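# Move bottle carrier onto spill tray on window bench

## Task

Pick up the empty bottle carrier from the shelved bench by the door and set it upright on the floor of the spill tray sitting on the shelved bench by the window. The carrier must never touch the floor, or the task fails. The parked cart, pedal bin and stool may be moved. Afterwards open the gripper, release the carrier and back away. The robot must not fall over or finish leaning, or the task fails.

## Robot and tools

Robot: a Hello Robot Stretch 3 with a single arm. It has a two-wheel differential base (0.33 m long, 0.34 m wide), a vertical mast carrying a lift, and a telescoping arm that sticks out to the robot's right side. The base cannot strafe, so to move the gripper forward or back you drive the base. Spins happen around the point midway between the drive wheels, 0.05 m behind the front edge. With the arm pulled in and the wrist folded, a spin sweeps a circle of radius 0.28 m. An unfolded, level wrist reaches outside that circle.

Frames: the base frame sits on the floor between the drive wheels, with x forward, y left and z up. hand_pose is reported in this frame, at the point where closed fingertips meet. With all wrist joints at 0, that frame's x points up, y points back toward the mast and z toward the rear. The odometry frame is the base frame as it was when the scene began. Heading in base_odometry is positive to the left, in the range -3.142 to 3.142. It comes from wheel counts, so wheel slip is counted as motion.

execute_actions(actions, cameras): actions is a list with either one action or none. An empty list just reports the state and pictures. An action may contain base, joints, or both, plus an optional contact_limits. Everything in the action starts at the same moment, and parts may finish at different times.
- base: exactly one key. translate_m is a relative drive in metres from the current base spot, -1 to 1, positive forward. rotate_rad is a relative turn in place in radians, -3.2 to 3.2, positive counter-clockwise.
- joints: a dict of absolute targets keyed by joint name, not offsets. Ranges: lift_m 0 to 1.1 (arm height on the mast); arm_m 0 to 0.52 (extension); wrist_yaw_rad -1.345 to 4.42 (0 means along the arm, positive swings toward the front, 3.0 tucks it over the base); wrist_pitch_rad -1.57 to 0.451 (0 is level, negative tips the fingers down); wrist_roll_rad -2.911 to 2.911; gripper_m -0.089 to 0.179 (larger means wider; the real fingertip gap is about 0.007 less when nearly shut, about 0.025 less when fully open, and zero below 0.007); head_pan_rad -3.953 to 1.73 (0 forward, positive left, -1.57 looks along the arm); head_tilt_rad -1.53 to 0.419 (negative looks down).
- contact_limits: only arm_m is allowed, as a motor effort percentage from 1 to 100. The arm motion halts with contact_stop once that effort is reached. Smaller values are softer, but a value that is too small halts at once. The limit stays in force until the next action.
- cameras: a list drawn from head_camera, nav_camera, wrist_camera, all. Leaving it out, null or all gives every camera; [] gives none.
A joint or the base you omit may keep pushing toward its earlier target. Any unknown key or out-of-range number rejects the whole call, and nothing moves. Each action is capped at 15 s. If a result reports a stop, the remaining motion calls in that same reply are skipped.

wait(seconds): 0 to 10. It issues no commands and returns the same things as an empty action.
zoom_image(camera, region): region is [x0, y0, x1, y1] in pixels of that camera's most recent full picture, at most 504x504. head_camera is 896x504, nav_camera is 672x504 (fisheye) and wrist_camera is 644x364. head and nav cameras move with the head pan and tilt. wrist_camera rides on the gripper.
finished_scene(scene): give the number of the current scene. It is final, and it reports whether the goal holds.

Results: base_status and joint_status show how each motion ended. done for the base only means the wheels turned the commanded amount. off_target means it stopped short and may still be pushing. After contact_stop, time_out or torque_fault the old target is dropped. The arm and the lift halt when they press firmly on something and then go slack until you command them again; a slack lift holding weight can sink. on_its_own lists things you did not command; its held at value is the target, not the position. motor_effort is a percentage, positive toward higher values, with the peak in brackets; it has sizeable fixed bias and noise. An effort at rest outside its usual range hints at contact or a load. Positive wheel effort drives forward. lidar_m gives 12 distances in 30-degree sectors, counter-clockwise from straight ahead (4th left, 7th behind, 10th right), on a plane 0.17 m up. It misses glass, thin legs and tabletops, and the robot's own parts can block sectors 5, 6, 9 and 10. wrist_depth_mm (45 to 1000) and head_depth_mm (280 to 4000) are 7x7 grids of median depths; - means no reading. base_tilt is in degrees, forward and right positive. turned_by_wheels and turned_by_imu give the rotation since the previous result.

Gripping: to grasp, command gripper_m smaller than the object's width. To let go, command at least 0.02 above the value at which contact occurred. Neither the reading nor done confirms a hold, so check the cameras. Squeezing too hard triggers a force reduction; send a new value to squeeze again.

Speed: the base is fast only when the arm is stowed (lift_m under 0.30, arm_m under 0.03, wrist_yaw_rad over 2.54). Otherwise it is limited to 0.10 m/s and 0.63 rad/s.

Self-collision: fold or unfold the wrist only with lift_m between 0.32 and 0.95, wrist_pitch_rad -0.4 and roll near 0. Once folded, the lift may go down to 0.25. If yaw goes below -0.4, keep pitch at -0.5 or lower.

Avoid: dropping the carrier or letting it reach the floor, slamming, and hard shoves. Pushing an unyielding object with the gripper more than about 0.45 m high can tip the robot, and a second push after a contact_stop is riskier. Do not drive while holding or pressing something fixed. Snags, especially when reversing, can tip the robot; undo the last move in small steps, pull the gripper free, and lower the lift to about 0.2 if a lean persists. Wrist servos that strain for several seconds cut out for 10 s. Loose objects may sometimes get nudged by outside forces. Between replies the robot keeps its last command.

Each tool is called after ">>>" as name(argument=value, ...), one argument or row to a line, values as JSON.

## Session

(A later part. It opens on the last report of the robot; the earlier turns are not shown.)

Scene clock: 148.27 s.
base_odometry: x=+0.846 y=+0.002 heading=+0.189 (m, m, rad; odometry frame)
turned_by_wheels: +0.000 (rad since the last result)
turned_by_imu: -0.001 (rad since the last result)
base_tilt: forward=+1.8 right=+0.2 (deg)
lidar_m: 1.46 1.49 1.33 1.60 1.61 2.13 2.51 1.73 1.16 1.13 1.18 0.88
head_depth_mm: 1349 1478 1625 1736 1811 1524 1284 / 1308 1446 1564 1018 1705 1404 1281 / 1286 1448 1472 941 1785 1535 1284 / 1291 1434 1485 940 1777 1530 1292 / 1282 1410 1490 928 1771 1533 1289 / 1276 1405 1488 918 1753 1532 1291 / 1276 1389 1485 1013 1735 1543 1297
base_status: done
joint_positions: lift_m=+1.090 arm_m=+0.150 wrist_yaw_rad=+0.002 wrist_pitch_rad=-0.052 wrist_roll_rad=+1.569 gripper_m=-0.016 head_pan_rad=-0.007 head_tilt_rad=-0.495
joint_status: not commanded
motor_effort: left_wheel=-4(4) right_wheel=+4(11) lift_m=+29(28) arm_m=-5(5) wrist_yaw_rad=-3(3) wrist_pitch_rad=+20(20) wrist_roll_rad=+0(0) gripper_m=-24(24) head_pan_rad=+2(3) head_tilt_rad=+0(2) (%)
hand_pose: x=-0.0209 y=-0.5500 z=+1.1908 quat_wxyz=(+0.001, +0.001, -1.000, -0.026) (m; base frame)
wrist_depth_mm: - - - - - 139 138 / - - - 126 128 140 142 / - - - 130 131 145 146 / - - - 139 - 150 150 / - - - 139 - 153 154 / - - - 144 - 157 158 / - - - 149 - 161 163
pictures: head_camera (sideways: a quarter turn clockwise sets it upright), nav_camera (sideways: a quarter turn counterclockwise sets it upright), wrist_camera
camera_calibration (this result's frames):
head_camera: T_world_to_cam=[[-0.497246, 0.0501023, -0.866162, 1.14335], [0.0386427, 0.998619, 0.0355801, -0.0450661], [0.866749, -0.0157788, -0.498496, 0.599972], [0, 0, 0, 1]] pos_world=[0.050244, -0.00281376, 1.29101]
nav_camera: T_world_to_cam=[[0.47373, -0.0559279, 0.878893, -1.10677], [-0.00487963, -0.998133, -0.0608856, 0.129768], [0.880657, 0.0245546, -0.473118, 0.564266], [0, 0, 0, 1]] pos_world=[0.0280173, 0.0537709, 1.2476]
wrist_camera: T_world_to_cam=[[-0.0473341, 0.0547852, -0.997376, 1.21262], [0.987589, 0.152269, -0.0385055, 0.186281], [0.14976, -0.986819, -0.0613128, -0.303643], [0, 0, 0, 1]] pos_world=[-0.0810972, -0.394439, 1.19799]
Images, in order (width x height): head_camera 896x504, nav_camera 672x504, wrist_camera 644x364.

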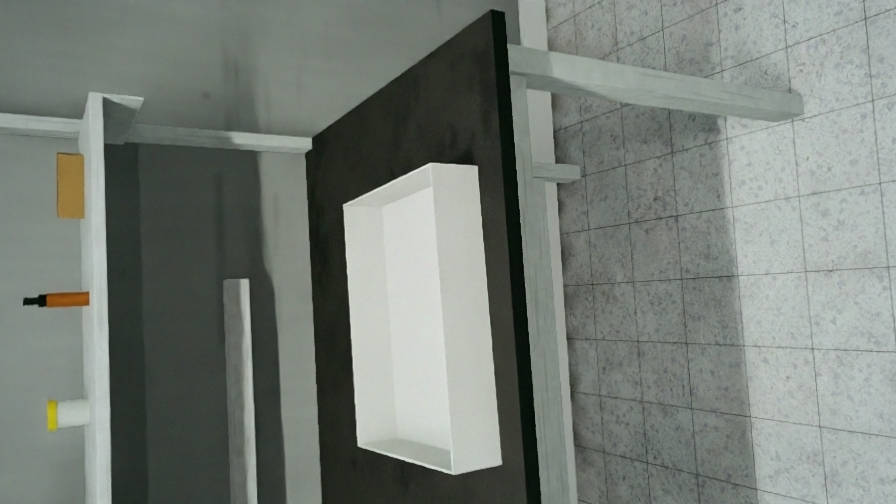

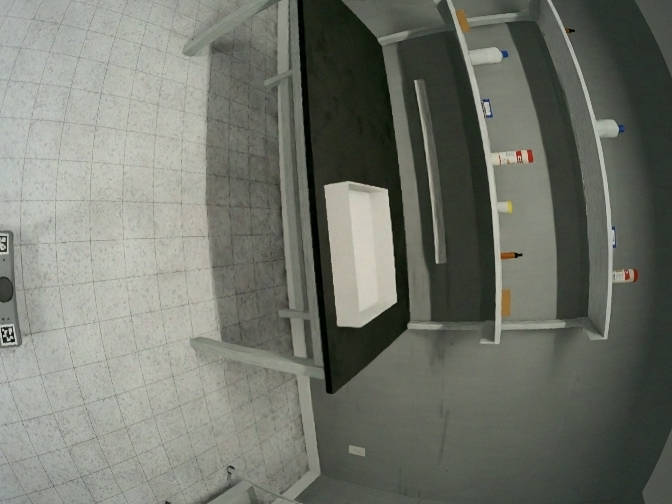

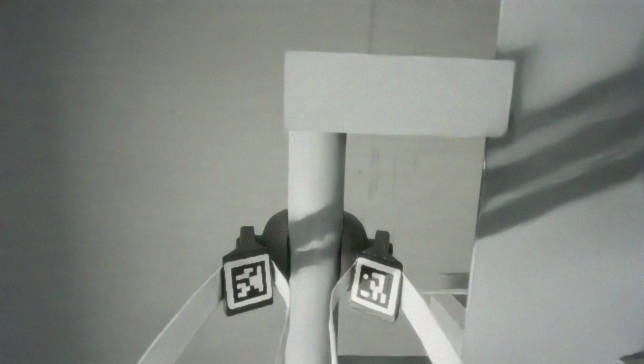

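>>> execute_actions(
  actions=[
    {"base":{"translate_m":0.15},"joints":{"arm_m":0.25}},
  ],
  cameras=[],
)

>>> execute_actions(
  actions=[
    {"base":{"rotate_rad":1.67},"joints":{"arm_m":0.445,"head_pan_rad":-1.57,"head_tilt_rad":-0.6}},
  ],
  cameras=["head_camera"],
)

Scene clock: 161.73 s.
base_odometry: x=+0.993 y=+0.031 heading=+0.189 (m, m, rad; odometry frame)
turned_by_wheels: +0.000 (rad since the last result)
turned_by_imu: -0.001 (rad since the last result)
base_tilt: forward=+1.7 right=+0.1 (deg)
lidar_m: 1.31 1.34 1.25 2.18 1.67 2.13 2.64 1.72 1.17 1.13 1.13 0.74
head_depth_mm: 1218 1332 1469 1568 858 1022 1254 / 1178 1306 1418 1021 853 1527 1230 / 1161 1309 1390 978 808 1520 1285 / 1178 1298 1389 1019 804 1531 1287 / 1156 1279 1378 1022 790 1537 1287 / 1144 1277 1365 1025 778 1533 1295 / 1137 1269 1357 987 769 1530 1297
base_status: done
joint_positions: lift_m=+1.090 arm_m=+0.250 wrist_yaw_rad=+0.002 wrist_pitch_rad=-0.052 wrist_roll_rad=+1.569 gripper_m=-0.016 head_pan_rad=-0.007 head_tilt_rad=-0.495
joint_status: all done
motor_effort: left_wheel=-4(3) right_wheel=+5(11) lift_m=+28(29) arm_m=+7(8) wrist_yaw_rad=-1(2) wrist_pitch_rad=+20(20) wrist_roll_rad=+0(0) gripper_m=-23(23) head_pan_rad=+2(2) head_tilt_rad=-2(1) (%)
hand_pose: x=-0.0209 y=-0.6492 z=+1.1908 quat_wxyz=(+0.001, +0.001, -1.000, -0.026) (m; base frame)
wrist_depth_mm: - - - - - 139 139 / - - - 127 128 140 143 / - - - 130 131 145 146 / - - - 139 - 150 150 / - - - 139 - 153 154 / - - - 144 - 158 159 / - - - 150 - 161 163
pictures: none
No camera images: the call's "cameras" was empty. Leave "cameras" out to get every camera's image.

Scene clock: 165.37 s.
base_odometry: x=+0.993 y=+0.031 heading=+1.859 (m, m, rad; odometry frame)
turned_by_wheels: +1.670 (rad since the last result)
turned_by_imu: +1.658 (rad since the last result)
base_tilt: forward=+1.7 right=+0.3 (deg)
lidar_m: 1.65 1.65 2.32 2.70 1.58 1.15 1.12 1.16 0.74 1.31 1.37 1.25
head_depth_mm: 1199 1305 1164 874 1607 1154 1218 / 1197 1269 994 819 1611 1421 1219 / - 764 740 810 1610 1422 1225 / - 771 736 821 1615 1421 1218 / 1176 765 733 821 1618 1420 1226 / 1210 1278 1032 818 1617 1425 1224 / 1209 1299 1177 884 1615 1428 1229
base_status: done
joint_positions: lift_m=+1.090 arm_m=+0.445 wrist_yaw_rad=+0.001 wrist_pitch_rad=-0.052 wrist_roll_rad=+1.570 gripper_m=-0.016 head_pan_rad=-1.563 head_tilt_rad=-0.592
joint_status: all done
motor_effort: left_wheel=-4(8) right_wheel=+5(12) lift_m=+28(29) arm_m=+7(7) wrist_yaw_rad=-1(1) wrist_pitch_rad=+20(20) wrist_roll_rad=-1(0) gripper_m=-24(23) head_pan_rad=-2(29) head_tilt_rad=-2(11) (%)
hand_pose: x=-0.0211 y=-0.8442 z=+1.1908 quat_wxyz=(+0.001, +0.001, -1.000, -0.026) (m; base frame)
wrist_depth_mm: 607 669 671 692 704 139 139 / 614 694 699 126 127 139 143 / 624 715 722 130 130 145 146 / 630 735 752 139 789 149 150 / 634 775 769 140 807 153 155 / 630 800 798 144 855 158 159 / 629 829 596 150 815 162 164
pictures: head_camera (sideways: a quarter turn clockwise sets it upright)
camera_calibration (this result's frames):
head_camera: T_world_to_cam=[[0.0421437, 0.580112, -0.813446, 1.07132], [0.999106, -0.0272542, 0.0323261, -0.0466843], [-0.00341708, -0.81408, -0.580742, 0.712287], [0, 0, 0, 1]] pos_world=[0.00392688, -0.0429018, 1.28663]
Images, in order (width x height): head_camera 896x504.

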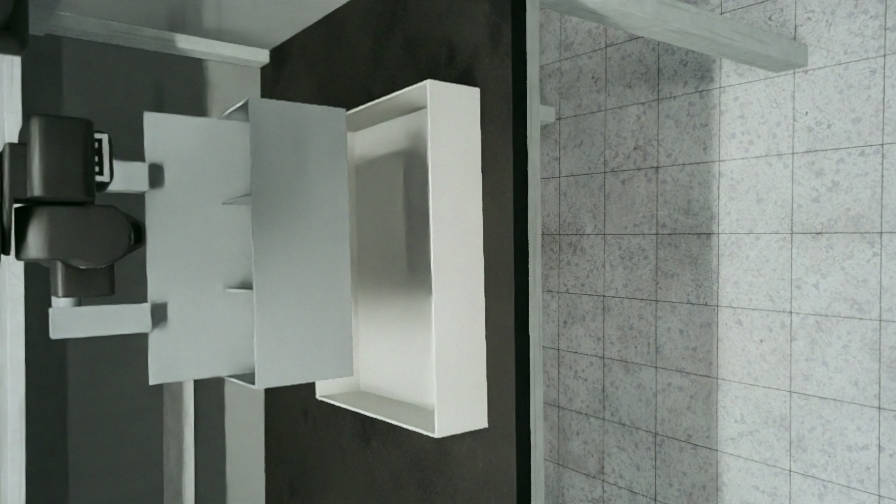

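>>> execute_actions(
  actions=[
    {"base":{"translate_m":0.02},"joints":{"lift_m":0.95,"arm_m":0.45}},
  ],
  cameras=["head_camera"],
)

Scene clock: 173.03 s.
base_odometry: x=+0.988 y=+0.050 heading=+1.859 (m, m, rad; odometry frame)
turned_by_wheels: +0.000 (rad since the last result)
turned_by_imu: -0.001 (rad since the last result)
base_tilt: forward=+1.7 right=+0.1 (deg)
lidar_m: 1.63 1.63 2.30 2.70 1.60 1.17 1.14 1.18 0.75 1.31 1.37 1.23
head_depth_mm: 1185 1289 - 819 1609 1212 1219 / 1201 - 988 814 1610 1422 1220 / 1205 - 859 805 1611 1418 1222 / 1205 1275 856 807 1604 1419 1223 / 1208 1272 850 803 1614 1428 1223 / 1208 1300 1127 816 1615 1427 1224 / 1211 1301 1181 885 1623 1425 1225
base_status: done
joint_positions: lift_m=+0.950 arm_m=+0.450 wrist_yaw_rad=+0.001 wrist_pitch_rad=-0.052 wrist_roll_rad=+1.570 gripper_m=-0.016 head_pan_rad=-1.563 head_tilt_rad=-0.592
joint_status: all done
motor_effort: left_wheel=-4(4) right_wheel=+5(12) lift_m=+22(23) arm_m=+7(10) wrist_yaw_rad=-1(1) wrist_pitch_rad=+20(20) wrist_roll_rad=+0(0) gripper_m=-24(23) head_pan_rad=-2(2) head_tilt_rad=-2(2) (%)
hand_pose: x=-0.0211 y=-0.8492 z=+1.0512 quat_wxyz=(+0.001, +0.001, -1.000, -0.026) (m; base frame)
wrist_depth_mm: 661 662 671 690 700 139 138 / 680 690 661 126 128 140 142 / 702 707 683 130 131 145 146 / 721 724 684 138 775 150 150 / 753 758 584 139 801 153 154 / 769 789 506 144 678 158 159 / 803 584 738 150 857 162 163
pictures: head_camera (sideways: a quarter turn clockwise sets it upright)
camera_calibration (this result's frames):
head_camera: T_world_to_cam=[[0.0421438, 0.580112, -0.813446, 1.07132], [0.999106, -0.0272544, 0.0323261, -0.0466843], [-0.00341718, -0.81408, -0.580742, 0.712287], [0, 0, 0, 1]] pos_world=[0.00392687, -0.0429018, 1.28663]
Images, in order (width x height): head_camera 896x504.

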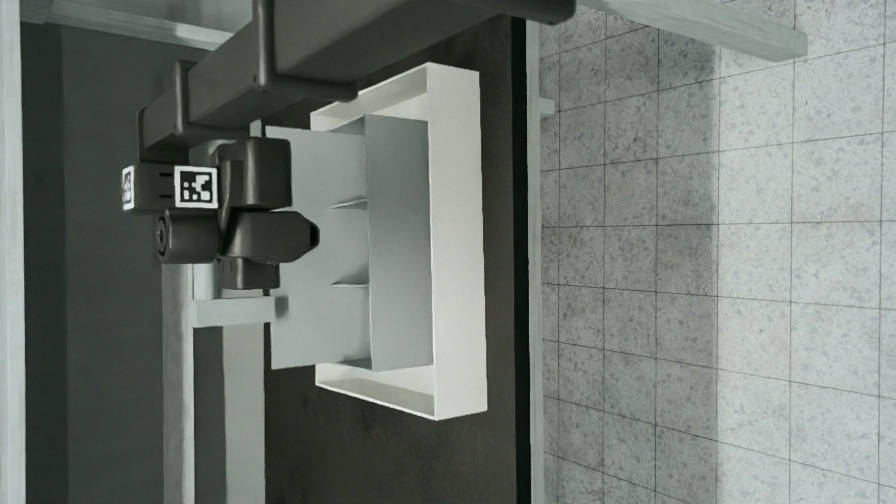

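>>> execute_actions(
  actions=[
    {"joints":{"lift_m":0.93}},
  ],
  cameras=[],
)

Scene clock: 175.73 s.
base_odometry: x=+0.988 y=+0.050 heading=+1.859 (m, m, rad; odometry frame)
turned_by_wheels: +0.000 (rad since the last result)
turned_by_imu: +0.000 (rad since the last result)
base_tilt: forward=+1.8 right=+0.1 (deg)
lidar_m: 1.62 1.63 2.30 2.72 1.61 1.17 1.14 1.18 0.75 1.31 1.36 1.23
head_depth_mm: 1180 1310 - - 1622 1211 1218 / 1199 1285 946 811 1608 1418 1220 / 1201 1271 881 809 1606 1425 1224 / 1205 1261 889 808 1614 1423 1223 / 1207 1276 870 806 1614 1424 1223 / 1206 1300 1123 818 1619 1421 1227 / 1210 1298 1181 886 1620 1432 1228
base_status: not commanded
joint_positions: lift_m=+0.930 arm_m=+0.450 wrist_yaw_rad=+0.001 wrist_pitch_rad=-0.039 wrist_roll_rad=+1.570 gripper_m=-0.016 head_pan_rad=-1.563 head_tilt_rad=-0.592
joint_status: all done
motor_effort: left_wheel=-3(3) right_wheel=+4(5) lift_m=+20(22) arm_m=+8(7) wrist_yaw_rad=-1(1) wrist_pitch_rad=+15(20) wrist_roll_rad=-1(0) gripper_m=-23(24) head_pan_rad=-2(2) head_tilt_rad=-2(2) (%)
hand_pose: x=-0.0210 y=-0.8496 z=+1.0345 quat_wxyz=(+0.001, +0.001, -1.000, -0.020) (m; base frame)
wrist_depth_mm: 661 660 683 680 697 139 139 / 701 676 700 126 128 139 142 / 704 701 714 129 131 145 146 / 734 748 746 138 775 150 150 / 758 759 626 140 767 154 155 / 787 793 - 143 661 158 159 / 829 577 773 155 802 161 164
pictures: none
No camera images: the call's "cameras" was empty. Leave "cameras" out to get every camera's image.

>>> execute_actions(
  actions=[
    {"joints":{"lift_m":0.926,"gripper_m":0.08}},
  ],
  cameras=["wrist_camera"],
)

>>> execute_actions(
  actions=[
    {"joints":{"arm_m":0.0}},
  ],
  cameras=["head_camera","wrist_camera"],
)

Scene clock: 185.00 s.
base_odometry: x=+0.988 y=+0.050 heading=+1.859 (m, m, rad; odometry frame)
turned_by_wheels: +0.000 (rad since the last result)
turned_by_imu: -0.001 (rad since the last result)
base_tilt: forward=+1.7 right=+0.1 (deg)
lidar_m: 1.63 1.63 2.30 2.70 1.60 1.16 1.14 1.17 0.75 1.31 1.37 1.23
head_depth_mm: 1185 1306 - - 1658 1211 1225 / 1200 1292 984 807 1601 1420 1224 / 1199 1271 880 809 1606 1420 1219 / 1206 1269 887 808 1610 1419 1222 / 1206 1260 881 804 1613 1429 1220 / 1207 1298 1183 817 1615 1421 1227 / 1211 1301 1187 883 1621 1432 1228
base_status: not commanded
joint_positions: lift_m=+0.926 arm_m=+0.450 wrist_yaw_rad=+0.001 wrist_pitch_rad=-0.024 wrist_roll_rad=+1.570 gripper_m=+0.080 head_pan_rad=-1.563 head_tilt_rad=-0.592
joint_status: all done
motor_effort: left_wheel=-3(3) right_wheel=+4(4) lift_m=+20(20) arm_m=+7(7) wrist_yaw_rad=-1(1) wrist_pitch_rad=+9(15) wrist_roll_rad=-1(0) gripper_m=+1(88) head_pan_rad=-2(2) head_tilt_rad=-2(4) (%)
hand_pose: x=-0.0210 y=-0.8501 z=+1.0345 quat_wxyz=(+0.001, +0.001, -1.000, -0.012) (m; base frame)
wrist_depth_mm: 666 658 656 685 689 135 134 / 695 692 656 122 123 125 138 / 714 717 677 125 126 140 142 / 751 744 696 133 771 145 145 / 769 768 785 137 783 149 150 / 793 809 805 141 - 152 154 / 820 585 739 146 845 157 159
pictures: wrist_camera
camera_calibration (this result's frames):
wrist_camera: T_world_to_cam=[[-0.0464456, 0.0268025, -0.998561, 1.05058], [0.987744, 0.15035, -0.0419069, 0.228043], [0.149011, -0.988269, -0.0334571, -0.639434], [0, 0, 0, 1]] pos_world=[-0.0811713, -0.694377, 1.03723]
Images, in order (width x height): wrist_camera 644x364.

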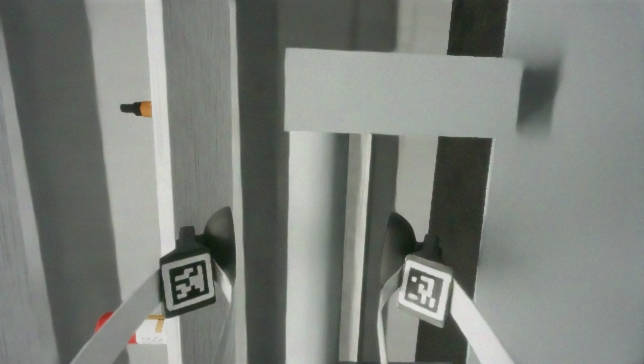

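Scene clock: 189.50 s.
base_odometry: x=+0.988 y=+0.050 heading=+1.859 (m, m, rad; odometry frame)
turned_by_wheels: +0.000 (rad since the last result)
turned_by_imu: -0.001 (rad since the last result)
base_tilt: forward=+1.7 right=+0.2 (deg)
lidar_m: 1.63 1.63 2.30 2.70 1.60 1.17 1.15 1.18 0.75 1.31 1.37 1.23
head_depth_mm: 1184 1303 1161 873 1746 - - / 1199 1331 1116 811 1609 - - / 1202 1292 864 806 1611 - - / 1205 1263 865 808 1663 - 1202 / 1207 1260 884 805 1615 1424 1223 / 1207 1297 1183 819 1618 1428 1230 / 1215 1305 1185 885 1623 1423 1225
base_status: not commanded
joint_positions: lift_m=+0.926 arm_m=+0.001 wrist_yaw_rad=+0.001 wrist_pitch_rad=-0.022 wrist_roll_rad=+1.570 gripper_m=+0.080 head_pan_rad=-1.563 head_tilt_rad=-0.592
joint_status: all done
motor_effort: left_wheel=-3(4) right_wheel=+4(5) lift_m=+20(20) arm_m=-5(5) wrist_yaw_rad=-1(1) wrist_pitch_rad=+9(9) wrist_roll_rad=-1(1) gripper_m=+1(1) head_pan_rad=-2(2) head_tilt_rad=-2(2) (%)
hand_pose: x=-0.0210 y=-0.4018 z=+1.0348 quat_wxyz=(+0.001, +0.001, -1.000, -0.012) (m; base frame)
wrist_depth_mm: 917 - - - 929 418 407 / 914 - - - 576 427 - / - - - - 588 437 - / - - - - 608 449 - / - - - - 517 458 - / - - - - - 472 - / - - - - 867 486 -
pictures: head_camera (sideways: a quarter turn clockwise sets it upright), wrist_camera
camera_calibration (this result's frames):
head_camera: T_world_to_cam=[[0.0421442, 0.580118, -0.813442, 1.07132], [0.999106, -0.0272553, 0.0323259, -0.0466839], [-0.00341779, -0.814076, -0.580748, 0.712294], [0, 0, 0, 1]] pos_world=[0.00392684, -0.0429017, 1.28663]
wrist_camera: T_world_to_cam=[[-0.0464442, 0.025675, -0.998591, 1.03843], [0.987745, 0.150298, -0.0420754, 0.160799], [0.149006, -0.988307, -0.0323408, -0.197491], [0, 0, 0, 1]] pos_world=[-0.0811717, -0.246011, 1.03734]
Images, in order (width x height): head_camera 896x504, wrist_camera 644x364.

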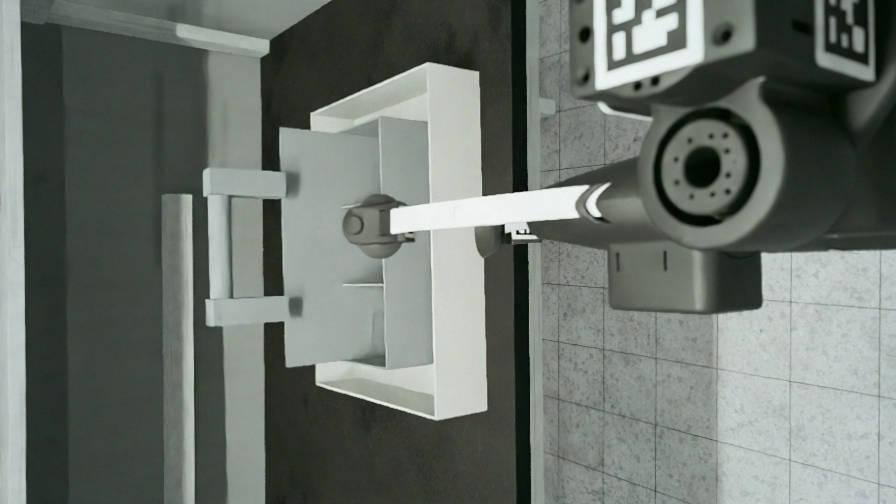

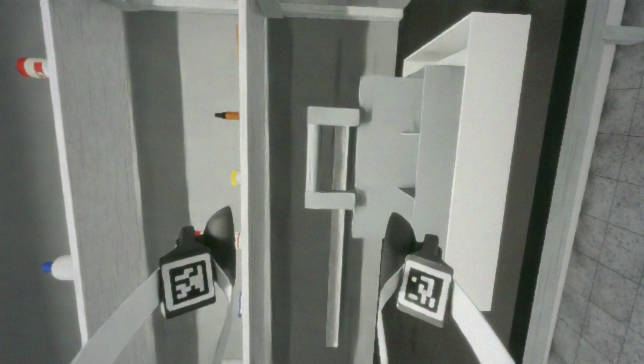

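>>> finished_scene(
  scene=2,
)

The scene is finished: the task was done.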